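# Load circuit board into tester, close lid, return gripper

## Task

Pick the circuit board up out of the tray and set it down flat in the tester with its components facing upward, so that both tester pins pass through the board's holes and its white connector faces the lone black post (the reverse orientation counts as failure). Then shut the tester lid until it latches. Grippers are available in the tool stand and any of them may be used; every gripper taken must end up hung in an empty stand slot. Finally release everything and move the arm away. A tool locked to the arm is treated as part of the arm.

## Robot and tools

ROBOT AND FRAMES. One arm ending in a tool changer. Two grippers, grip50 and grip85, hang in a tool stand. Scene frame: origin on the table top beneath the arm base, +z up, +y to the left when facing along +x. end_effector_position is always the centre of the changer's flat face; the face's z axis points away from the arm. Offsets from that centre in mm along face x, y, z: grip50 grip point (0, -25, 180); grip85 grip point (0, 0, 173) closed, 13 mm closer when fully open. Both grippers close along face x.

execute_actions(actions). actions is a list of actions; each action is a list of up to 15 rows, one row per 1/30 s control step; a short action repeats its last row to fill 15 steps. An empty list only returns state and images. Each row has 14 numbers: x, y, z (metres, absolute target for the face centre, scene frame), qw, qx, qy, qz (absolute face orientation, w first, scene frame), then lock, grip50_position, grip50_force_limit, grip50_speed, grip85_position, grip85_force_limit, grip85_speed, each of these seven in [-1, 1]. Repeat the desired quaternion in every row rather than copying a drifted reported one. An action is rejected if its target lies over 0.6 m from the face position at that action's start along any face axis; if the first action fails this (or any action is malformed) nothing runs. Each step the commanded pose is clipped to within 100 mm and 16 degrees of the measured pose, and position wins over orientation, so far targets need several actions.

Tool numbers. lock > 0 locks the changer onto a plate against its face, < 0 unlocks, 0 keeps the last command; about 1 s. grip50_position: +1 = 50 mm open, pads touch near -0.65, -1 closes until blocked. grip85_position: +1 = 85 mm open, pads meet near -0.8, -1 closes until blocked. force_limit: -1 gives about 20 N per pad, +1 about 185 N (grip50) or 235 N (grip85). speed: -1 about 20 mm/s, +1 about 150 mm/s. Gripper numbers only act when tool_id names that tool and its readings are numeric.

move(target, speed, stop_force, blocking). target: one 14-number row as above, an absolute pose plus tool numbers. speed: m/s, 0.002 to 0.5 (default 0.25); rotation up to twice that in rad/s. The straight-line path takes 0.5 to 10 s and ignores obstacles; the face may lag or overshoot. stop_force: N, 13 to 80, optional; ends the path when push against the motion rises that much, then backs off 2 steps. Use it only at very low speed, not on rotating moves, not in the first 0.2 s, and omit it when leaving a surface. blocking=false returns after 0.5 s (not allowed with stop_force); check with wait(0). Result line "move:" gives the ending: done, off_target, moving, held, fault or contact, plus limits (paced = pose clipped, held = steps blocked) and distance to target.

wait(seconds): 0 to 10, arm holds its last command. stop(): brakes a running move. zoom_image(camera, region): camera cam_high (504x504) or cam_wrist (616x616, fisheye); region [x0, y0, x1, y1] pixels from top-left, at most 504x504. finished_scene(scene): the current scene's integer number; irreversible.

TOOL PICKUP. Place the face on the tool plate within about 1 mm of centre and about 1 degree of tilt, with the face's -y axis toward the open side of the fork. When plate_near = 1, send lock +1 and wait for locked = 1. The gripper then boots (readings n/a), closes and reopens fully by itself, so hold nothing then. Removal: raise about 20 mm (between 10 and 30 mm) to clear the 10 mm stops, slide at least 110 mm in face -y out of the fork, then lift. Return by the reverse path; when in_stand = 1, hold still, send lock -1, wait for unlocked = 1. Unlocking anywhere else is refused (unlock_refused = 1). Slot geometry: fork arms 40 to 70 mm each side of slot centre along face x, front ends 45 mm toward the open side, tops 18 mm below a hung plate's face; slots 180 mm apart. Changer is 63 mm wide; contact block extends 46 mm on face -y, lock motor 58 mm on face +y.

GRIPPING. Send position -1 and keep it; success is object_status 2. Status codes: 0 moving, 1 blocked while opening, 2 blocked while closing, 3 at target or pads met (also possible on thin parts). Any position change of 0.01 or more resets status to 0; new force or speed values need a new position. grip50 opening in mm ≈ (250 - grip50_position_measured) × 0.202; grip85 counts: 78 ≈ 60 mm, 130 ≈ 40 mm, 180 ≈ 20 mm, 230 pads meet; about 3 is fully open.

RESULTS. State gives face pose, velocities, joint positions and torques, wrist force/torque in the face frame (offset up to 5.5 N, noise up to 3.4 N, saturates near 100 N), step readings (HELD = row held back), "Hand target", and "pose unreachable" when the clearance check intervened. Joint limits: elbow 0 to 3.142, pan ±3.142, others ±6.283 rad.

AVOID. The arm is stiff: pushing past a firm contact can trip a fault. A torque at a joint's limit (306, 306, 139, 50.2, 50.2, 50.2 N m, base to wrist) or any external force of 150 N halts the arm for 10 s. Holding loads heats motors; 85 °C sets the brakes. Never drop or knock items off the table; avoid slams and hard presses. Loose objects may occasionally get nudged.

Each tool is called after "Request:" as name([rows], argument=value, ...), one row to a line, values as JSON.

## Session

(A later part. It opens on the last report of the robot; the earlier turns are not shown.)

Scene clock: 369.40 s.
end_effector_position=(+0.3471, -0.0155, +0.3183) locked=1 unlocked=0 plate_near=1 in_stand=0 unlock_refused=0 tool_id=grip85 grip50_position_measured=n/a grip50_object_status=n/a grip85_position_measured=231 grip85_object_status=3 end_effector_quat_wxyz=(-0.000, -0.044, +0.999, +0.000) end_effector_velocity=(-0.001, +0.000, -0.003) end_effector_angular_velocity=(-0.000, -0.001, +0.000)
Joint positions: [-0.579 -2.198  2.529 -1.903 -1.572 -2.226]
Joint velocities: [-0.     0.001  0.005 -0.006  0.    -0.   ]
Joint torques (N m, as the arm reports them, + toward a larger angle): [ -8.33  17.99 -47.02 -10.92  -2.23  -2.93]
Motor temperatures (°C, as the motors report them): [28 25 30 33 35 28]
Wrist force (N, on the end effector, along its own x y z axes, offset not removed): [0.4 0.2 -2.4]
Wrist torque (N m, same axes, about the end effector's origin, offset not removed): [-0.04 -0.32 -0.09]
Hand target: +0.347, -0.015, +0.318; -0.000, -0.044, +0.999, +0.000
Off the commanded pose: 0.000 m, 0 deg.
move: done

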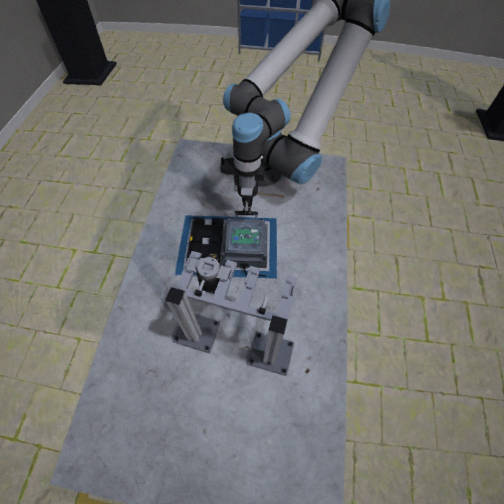

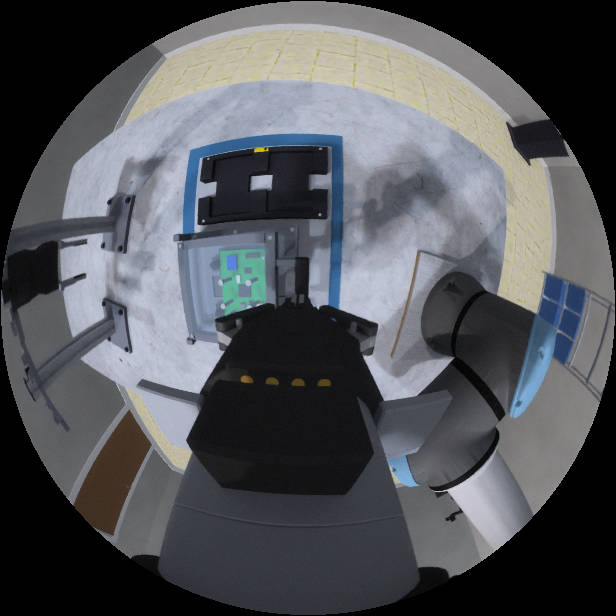

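Request:
move(target=[0.341,-0.016,0.285,0,-0.0436,0.99905,0,0,1,0,0,-1,-0.6,1], speed=0.008, stop_force=35)

Request:
zoom_image(camera="cam_high", region=[190, 180, 300, 280])

Scene clock: 376.00 s.
end_effector_position=(+0.3417, -0.0160, +0.2890) locked=1 unlocked=0 plate_near=1 in_stand=0 unlock_refused=0 tool_id=grip85 grip50_position_measured=n/a grip50_object_status=n/a grip85_position_measured=231 grip85_object_status=3 end_effector_quat_wxyz=(-0.000, -0.044, +0.999, +0.000) end_effector_velocity=(+0.000, +0.001, +0.001) end_effector_angular_velocity=(+0.001, +0.002, +0.004)
Joint positions: [-0.59  -2.184  2.58  -1.967 -1.572 -2.237]
Joint velocities: [ 0.003 -0.001 -0.003  0.007 -0.    -0.001]
Joint torques (N m, as the arm reports them, + toward a larger angle): [  7.43  -2.72 -32.76   1.97  -1.95   1.19]
Motor temperatures (°C, as the motors report them): [28 25 30 33 35 28]
Wrist force (N, on the end effector, along its own x y z axes, offset not removed): [1.5 3.7 -57.2]
Wrist torque (N m, same axes, about the end effector's origin, offset not removed): [-1.41 0.39 -0.10]
Hand target: +0.342, -0.016, +0.289; +0.000, -0.044, +0.999, -0.000
Off the commanded pose: 0.004 m, 0 deg.
move: contact

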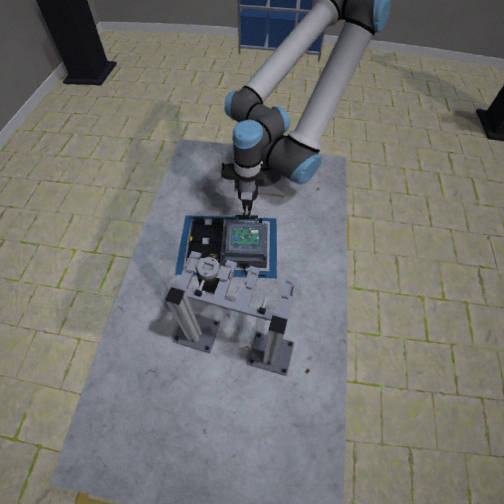

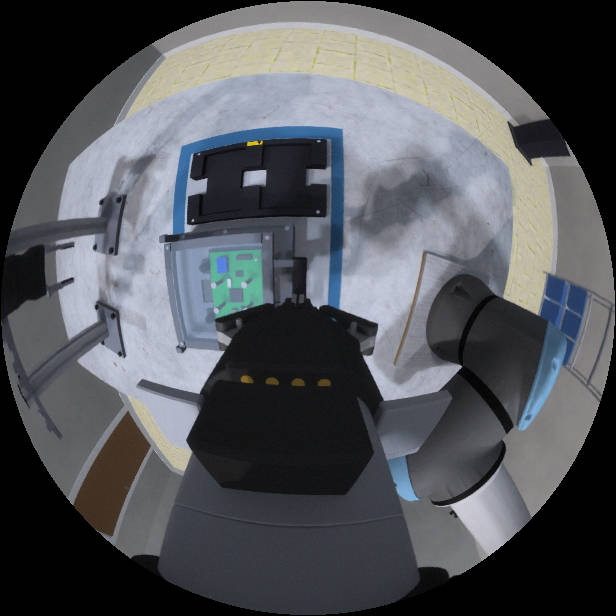

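Region (190, 180, 300, 280) of cam_high's 504x504 image, scaled by 4.582, with more detail than that image has; it fills the top 458 rows of this view, and the rest is white.

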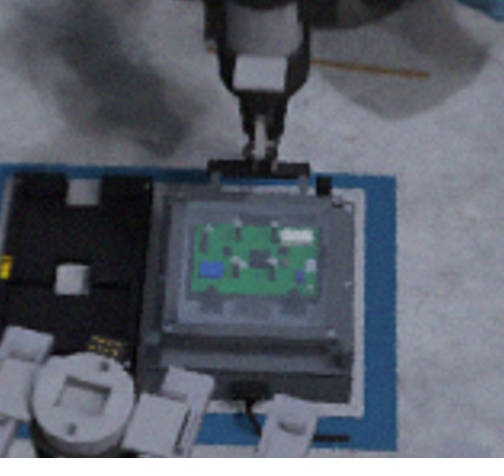

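Request:
move(target=[0.3417,-0.016,0.2905,0,-0.0436,0.99905,0,0,1,0,0,-1,-0.6,1], speed=0.01)

Request:
move(target=[0.37,0.12,0.36,0,-0.0436,0.99905,0,0,1,0,0,-1,-0.6,1], speed=0.15)

Request:
zoom_image(camera="cam_wrist", region=[200, 150, 400, 310])

Scene clock: 382.97 s.
end_effector_position=(+0.3417, -0.0159, +0.2903) locked=1 unlocked=0 plate_near=1 in_stand=0 unlock_refused=0 tool_id=grip85 grip50_position_measured=n/a grip50_object_status=n/a grip85_position_measured=231 grip85_object_status=3 end_effector_quat_wxyz=(-0.000, -0.044, +0.999, +0.000) end_effector_velocity=(+0.000, -0.000, +0.001) end_effector_angular_velocity=(-0.001, -0.001, +0.000)
Joint positions: [-0.59  -2.186  2.578 -1.963 -1.572 -2.237]
Joint velocities: [ 0.    -0.001 -0.001  0.001  0.     0.   ]
Joint torques (N m, as the arm reports them, + toward a larger angle): [-10.91 -18.18 -65.32  -2.73  -1.93  -3.58]
Motor temperatures (°C, as the motors report them): [28 25 30 33 35 28]
Wrist force (N, on the end effector, along its own x y z axes, offset not removed): [-2.8 -1.2 -1.9]
Wrist torque (N m, same axes, about the end effector's origin, offset not removed): [0.03 -0.01 -0.10]
Hand target: +0.342, -0.016, +0.290; +0.000, -0.044, +0.999, -0.000
Off the commanded pose: 0.000 m, 0 deg.
move: done

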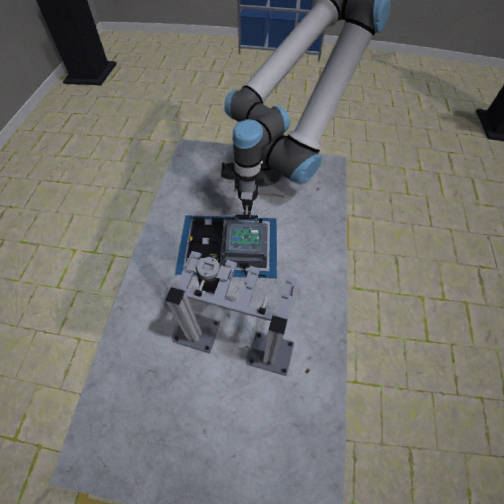

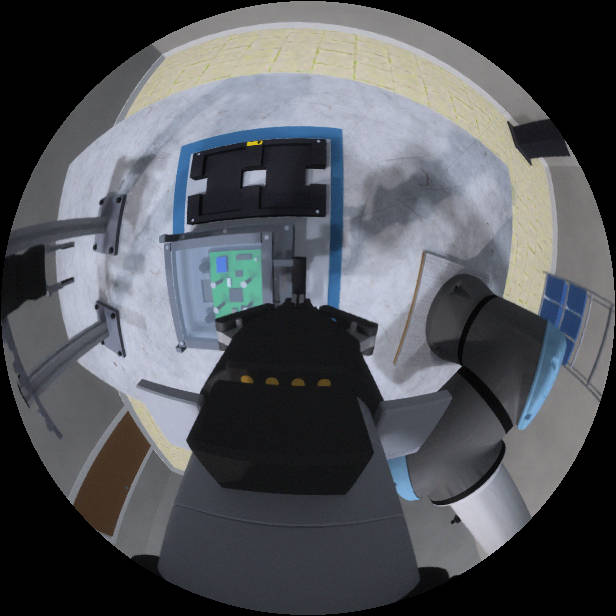

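Scene clock: 384.60 s.
end_effector_position=(+0.3700, +0.1194, +0.3599) locked=1 unlocked=0 plate_near=1 in_stand=0 unlock_refused=0 tool_id=grip85 grip50_position_measured=n/a grip50_object_status=n/a grip85_position_measured=231 grip85_object_status=3 end_effector_quat_wxyz=(+0.000, -0.044, +0.999, -0.000) end_effector_velocity=(+0.001, +0.002, +0.000) end_effector_angular_velocity=(-0.001, +0.001, -0.002)
Joint positions: [-0.161 -2.114  2.421 -1.878 -1.572 -1.809]
Joint velocities: [ 0.007  0.004 -0.003 -0.    -0.001  0.008]
Joint torques (N m, as the arm reports them, + toward a larger angle): [ 10.45   8.34 -64.26  -3.27  -1.64   4.39]
Motor temperatures (°C, as the motors report them): [28 25 30 33 35 28]
Wrist force (N, on the end effector, along its own x y z axes, offset not removed): [-1.1 0.9 0.9]
Wrist torque (N m, same axes, about the end effector's origin, offset not removed): [0.12 -0.23 -0.10]
Hand target: +0.370, +0.120, +0.360; +0.000, -0.044, +0.999, -0.000
Off the commanded pose: 0.001 m, 0 deg.
move: done

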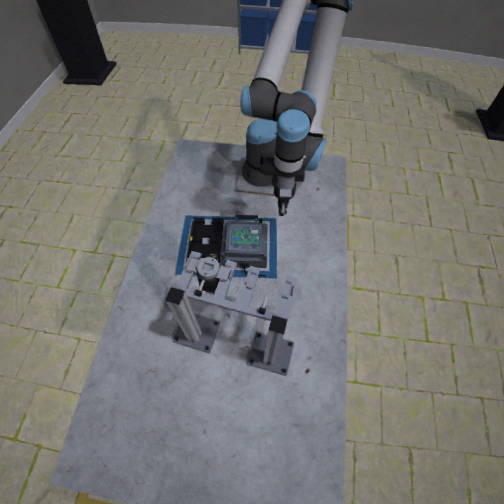

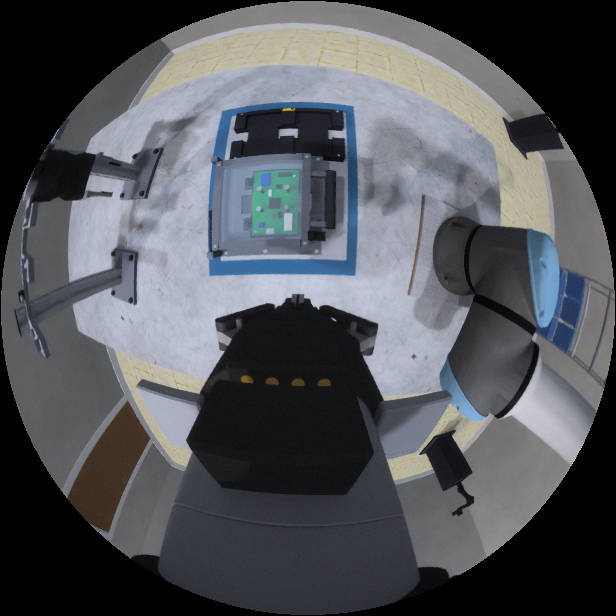

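Region (200, 150, 400, 310) of cam_wrist's 616x616 image, scaled by 2.520, with more detail than that image has; it fills the top 403 rows of this view, and the rest is white.

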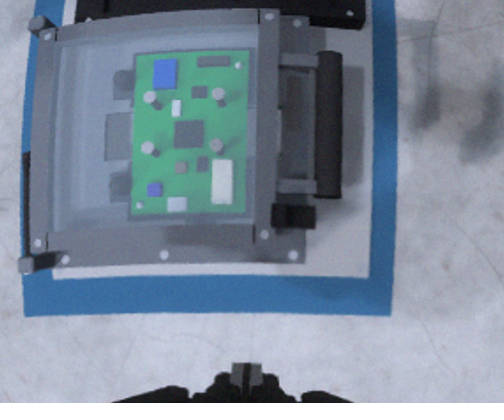

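Request:
zoom_image(camera="cam_wrist", region=[290, 210, 345, 260])

Request:
zoom_image(camera="cam_high", region=[215, 205, 285, 275])

Region (290, 210, 345, 260) of cam_wrist's 616x616 image, scaled by 9.164, with more detail than that image has; it fills the top 458 rows of this view, and the rest is white.

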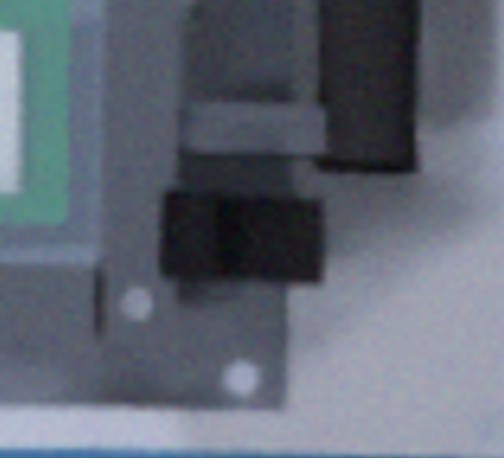

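Region (215, 205, 285, 275) of cam_high's 504x504 image, scaled by 7.200, with more detail than that image has.

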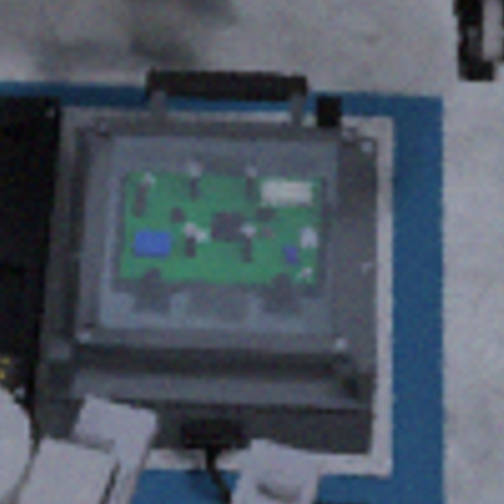

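The hook overlaps the frame's top edge, so it is latched. Returning the tool.

Request:
move(target=[0.6408,0.1268,0.381,0,0.7541,0.6567,0,0,1,0,0,1,0,0.5], speed=0.4)

Request:
move(target=[0.7597,0.1103,0.381,0,0.7541,0.6567,0,0,1,0,0,1,0,0.5], speed=0.1, stop_force=30)

Request:
move(target=[0.7597,0.1103,0.3608,0,0.7541,0.6567,0,0,1,0,0,1,0,0.5], speed=0.02, stop_force=30)

Scene clock: 398.33 s.
end_effector_position=(+0.6405, +0.1266, +0.3812) locked=1 unlocked=0 plate_near=1 in_stand=0 unlock_refused=0 tool_id=grip85 grip50_position_measured=n/a grip50_object_status=n/a grip85_position_measured=3 grip85_object_status=3 end_effector_quat_wxyz=(+0.000, +0.754, +0.657, +0.000) end_effector_velocity=(+0.002, -0.000, +0.001) end_effector_angular_velocity=(-0.001, +0.001, -0.016)
Joint positions: [-0.085 -1.586  2.019 -2.004 -1.572  0.062]
Joint velocities: [-0.     0.003 -0.004  0.002 -0.001  0.016]
Joint torques (N m, as the arm reports them, + toward a larger angle): [ 10.6  -39.93 -62.48  -2.6   -2.22   3.75]
Motor temperatures (°C, as the motors report them): [28 25 30 33 35 28]
Wrist force (N, on the end effector, along its own x y z axes, offset not removed): [0.5 -1.7 -1.6]
Wrist torque (N m, same axes, about the end effector's origin, offset not removed): [0.00 -0.32 -0.17]
Hand target: +0.641, +0.127, +0.381; +0.000, +0.754, +0.657, -0.000
Off the commanded pose: 0.000 m, 0 deg.
move: done

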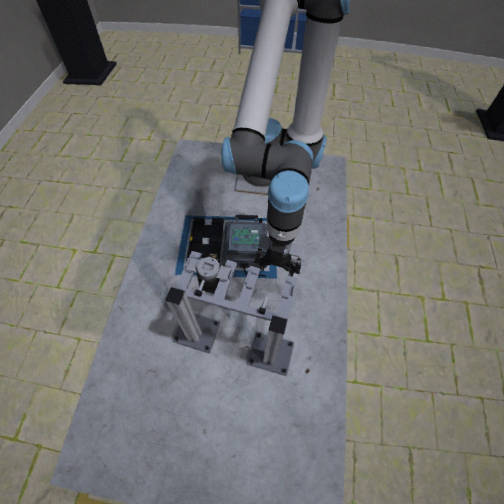

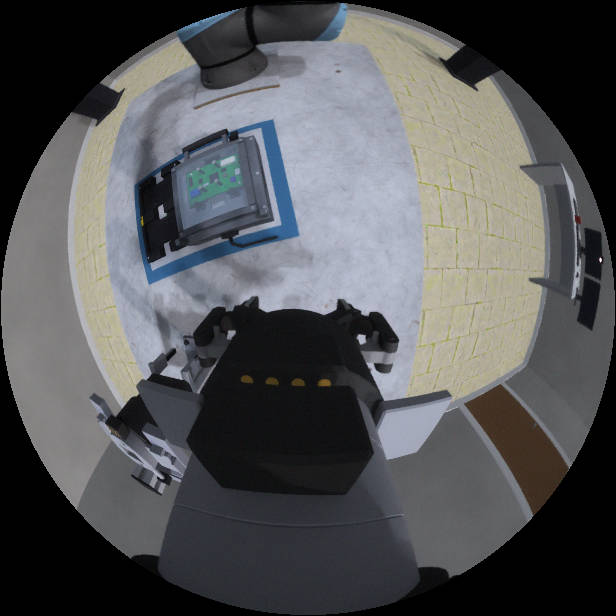

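Scene clock: 400.07 s.
end_effector_position=(+0.7594, +0.1103, +0.3811) locked=1 unlocked=0 plate_near=1 in_stand=0 unlock_refused=0 tool_id=grip85 grip50_position_measured=n/a grip50_object_status=n/a grip85_position_measured=3 grip85_object_status=3 end_effector_quat_wxyz=(-0.000, +0.754, +0.657, +0.000) end_effector_velocity=(+0.003, +0.000, +0.000) end_effector_angular_velocity=(+0.000, +0.000, -0.001)
Joint positions: [-0.095 -1.399  1.815 -1.987 -1.572  0.054]
Joint velocities: [ 0.     0.004 -0.005  0.001  0.     0.002]
Joint torques (N m, as the arm reports them, + toward a larger angle): [-12.67 -59.08 -63.01  -3.38   0.86  -3.6 ]
Motor temperatures (°C, as the motors report them): [28 25 30 33 35 28]
Wrist force (N, on the end effector, along its own x y z axes, offset not removed): [0.2 -2.4 0.6]
Wrist torque (N m, same axes, about the end effector's origin, offset not removed): [-0.17 -0.28 -0.11]
Hand target: +0.760, +0.110, +0.381; -0.000, +0.754, +0.657, +0.000
Off the commanded pose: 0.000 m, 0 deg.
move: done

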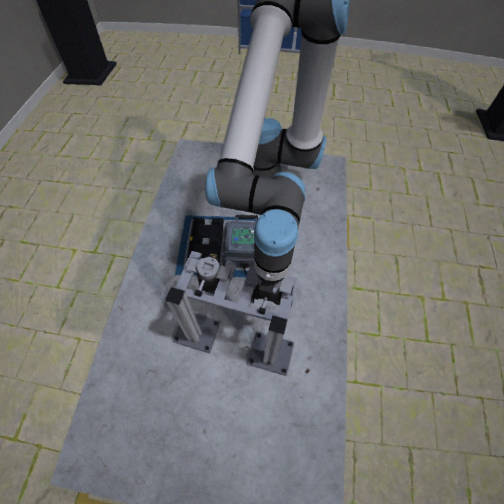

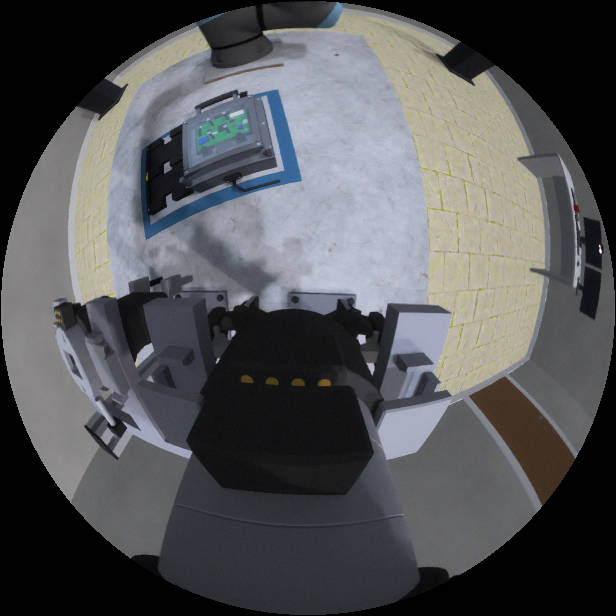

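Scene clock: 401.37 s.
end_effector_position=(+0.7597, +0.1103, +0.3611) locked=1 unlocked=0 plate_near=1 in_stand=1 unlock_refused=0 tool_id=grip85 grip50_position_measured=n/a grip50_object_status=n/a grip85_position_measured=3 grip85_object_status=3 end_effector_quat_wxyz=(-0.000, +0.754, +0.657, +0.000) end_effector_velocity=(-0.000, -0.000, -0.003) end_effector_angular_velocity=(-0.000, +0.000, -0.001)
Joint positions: [-0.095 -1.384  1.836 -2.022 -1.572  0.054]
Joint velocities: [-0.001  0.002  0.003 -0.005 -0.     0.   ]
Joint torques (N m, as the arm reports them, + toward a larger angle): [  2.71 -61.51 -45.21 -10.52  -2.47   0.72]
Motor temperatures (°C, as the motors report them): [28 25 30 33 35 28]
Wrist force (N, on the end effector, along its own x y z axes, offset not removed): [2.0 -2.2 -0.1]
Wrist torque (N m, same axes, about the end effector's origin, offset not removed): [-0.14 -0.42 -0.11]
Hand target: +0.760, +0.110, +0.361; -0.000, +0.754, +0.657, -0.000
Off the commanded pose: 0.000 m, 0 deg.
move: done

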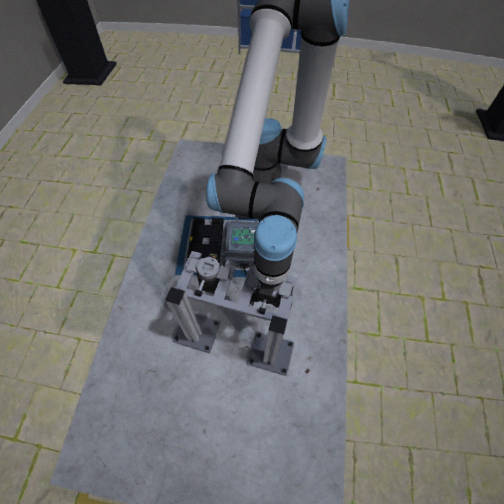

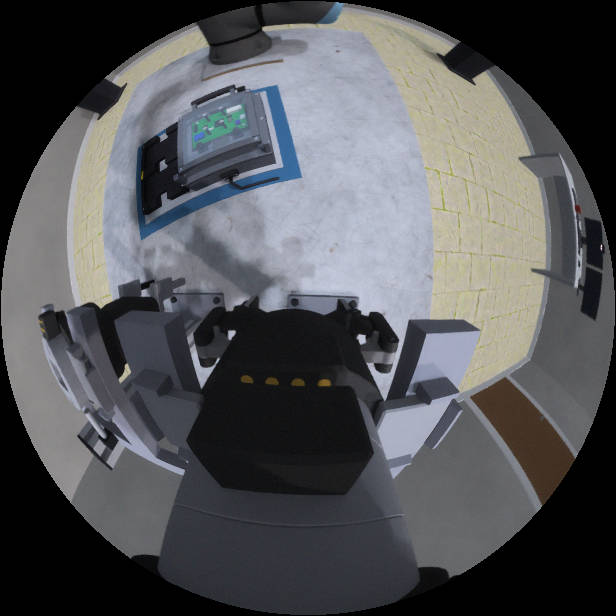

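Request:
execute_actions([
  [[0.7597,0.1103,0.3608,0,0.7541,0.6567,0,-1,1,0,0,1,0,0]],
  [[0.7597,0.1103,0.3608,0,0.7541,0.6567,0,-1,1,0,0,1,0,0]],
  [[0.7597,0.1103,0.3608,0,0.7541,0.6567,0,-1,1,0,0,1,0,0]],
])

Scene clock: 405.23 s.
end_effector_position=(+0.7597, +0.1103, +0.3608) locked=0 unlocked=1 plate_near=1 in_stand=1 unlock_refused=0 tool_id=none grip50_position_measured=n/a grip50_object_status=n/a grip85_position_measured=n/a grip85_object_status=n/a end_effector_quat_wxyz=(-0.000, +0.754, +0.657, -0.000) end_effector_velocity=(+0.000, -0.000, -0.000) end_effector_angular_velocity=(-0.000, -0.000, +0.000)
Joint positions: [-0.095 -1.384  1.836 -2.023 -1.572  0.054]
Joint velocities: [-0.     0.     0.    -0.    -0.    -0.001]
Joint torques (N m, as the arm reports them, + toward a larger angle): [  7.63 -68.55 -52.18  -8.89   1.67   3.08]
Motor temperatures (°C, as the motors report them): [28 25 30 33 35 28]
Wrist force (N, on the end effector, along its own x y z axes, offset not removed): [-1.5 -5.2 -8.8]
Wrist torque (N m, same axes, about the end effector's origin, offset not removed): [-0.22 -0.40 -0.07]
Hand target: +0.760, +0.110, +0.361; -0.000, +0.754, +0.657, -0.000
Off the commanded pose: 0.000 m, 0 deg.
Step readings (end_effector_position; steps 1 to 15: 1st action; 16 to 30: 2nd action; 31 to 45: 3rd action):
0: (+0.7597, +0.1103, +0.3608)
1: (+0.7597, +0.1103, +0.3607)
2: (+0.7597, +0.1103, +0.3607)
4: (+0.7597, +0.1103, +0.3607)
8: (+0.7597, +0.1103, +0.3607)
15: (+0.7597, +0.1103, +0.3607)
16: (+0.7597, +0.1103, +0.3607)
17: (+0.7597, +0.1103, +0.3607)
19: (+0.7597, +0.1103, +0.3607)
23: (+0.7597, +0.1103, +0.3607)
30: (+0.7597, +0.1103, +0.3607)
31: (+0.7597, +0.1103, +0.3608)
32: (+0.7597, +0.1103, +0.3608)
34: (+0.7597, +0.1103, +0.3608)
38: (+0.7597, +0.1103, +0.3608)
45: end_effector_position above

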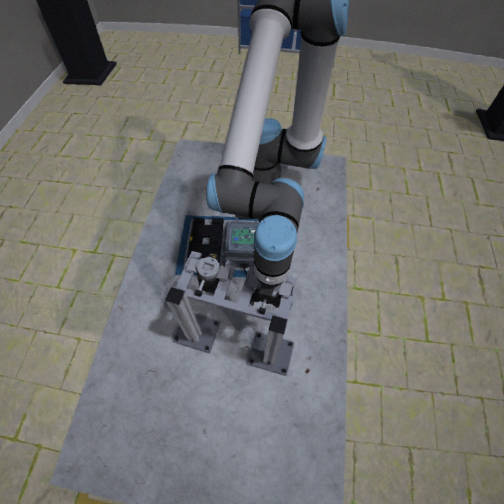

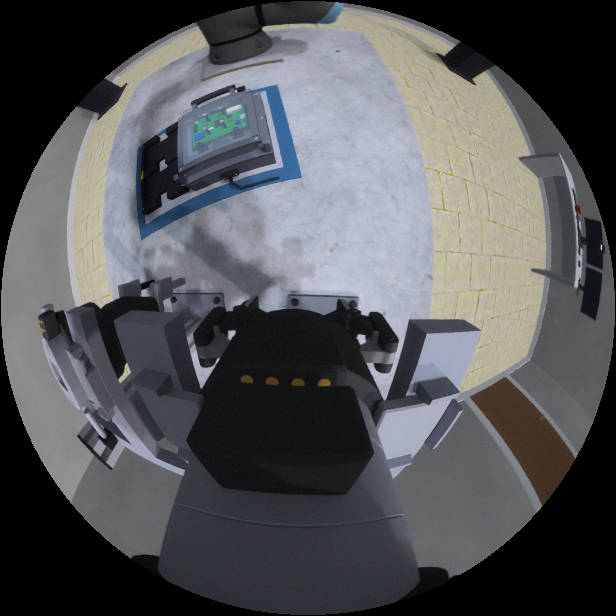

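Request:
move(target=[0.7597,0.1103,0.54,0,0.7541,0.6567,0,0,1,0,0,1,0,0], speed=0.15)

Scene clock: 410.17 s.
end_effector_position=(+0.7598, +0.1103, +0.5396) locked=0 unlocked=1 plate_near=0 in_stand=0 unlock_refused=0 tool_id=none grip50_position_measured=n/a grip50_object_status=n/a grip85_position_measured=n/a grip85_object_status=n/a end_effector_quat_wxyz=(-0.000, +0.754, +0.657, +0.000) end_effector_velocity=(+0.000, +0.000, +0.003) end_effector_angular_velocity=(+0.000, +0.001, +0.001)
Joint positions: [-0.094 -1.47   1.607 -1.708 -1.572  0.054]
Joint velocities: [ 0.001 -0.    -0.004  0.005  0.    -0.001]
Joint torques (N m, as the arm reports them, + toward a larger angle): [  9.91 -86.17 -56.76  -1.29  -0.27   3.78]
Motor temperatures (°C, as the motors report them): [28 25 30 33 35 28]
Wrist force (N, on the end effector, along its own x y z axes, offset not removed): [0.4 1.9 -2.6]
Wrist torque (N m, same axes, about the end effector's origin, offset not removed): [0.28 -0.30 -0.16]
Hand target: +0.760, +0.110, +0.540; +0.000, +0.754, +0.657, +0.000
Off the commanded pose: 0.000 m, 0 deg.
move: done

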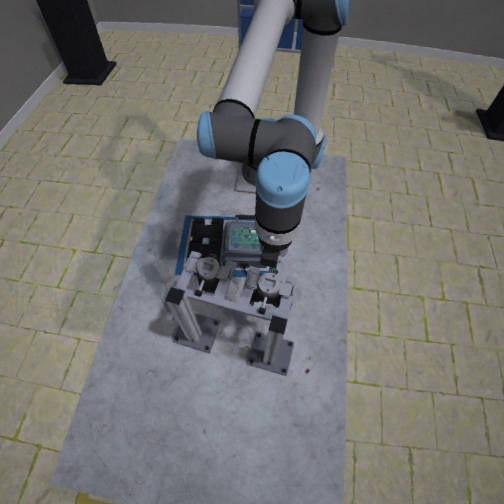

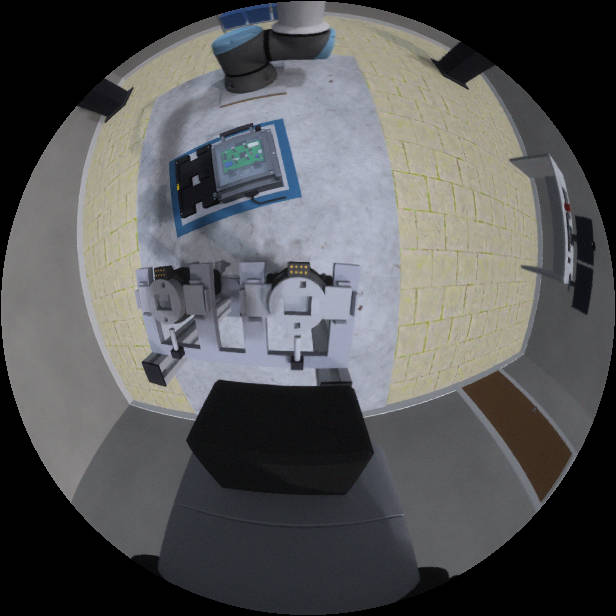

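Request:
zoom_image(camera="cam_wrist", region=[230, 250, 370, 380])

Request:
finished_scene(scene=1)

Region (230, 250, 370, 380) of cam_wrist's 616x616 image, scaled by 3.600, with more detail than that image has; it fills the top 468 rows of this view, and the rest is white.

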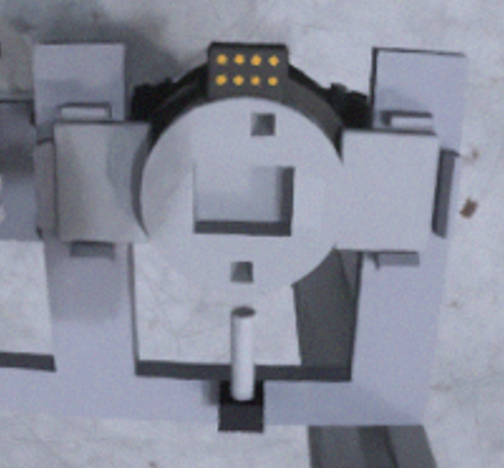

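The scene is finished: the task was done.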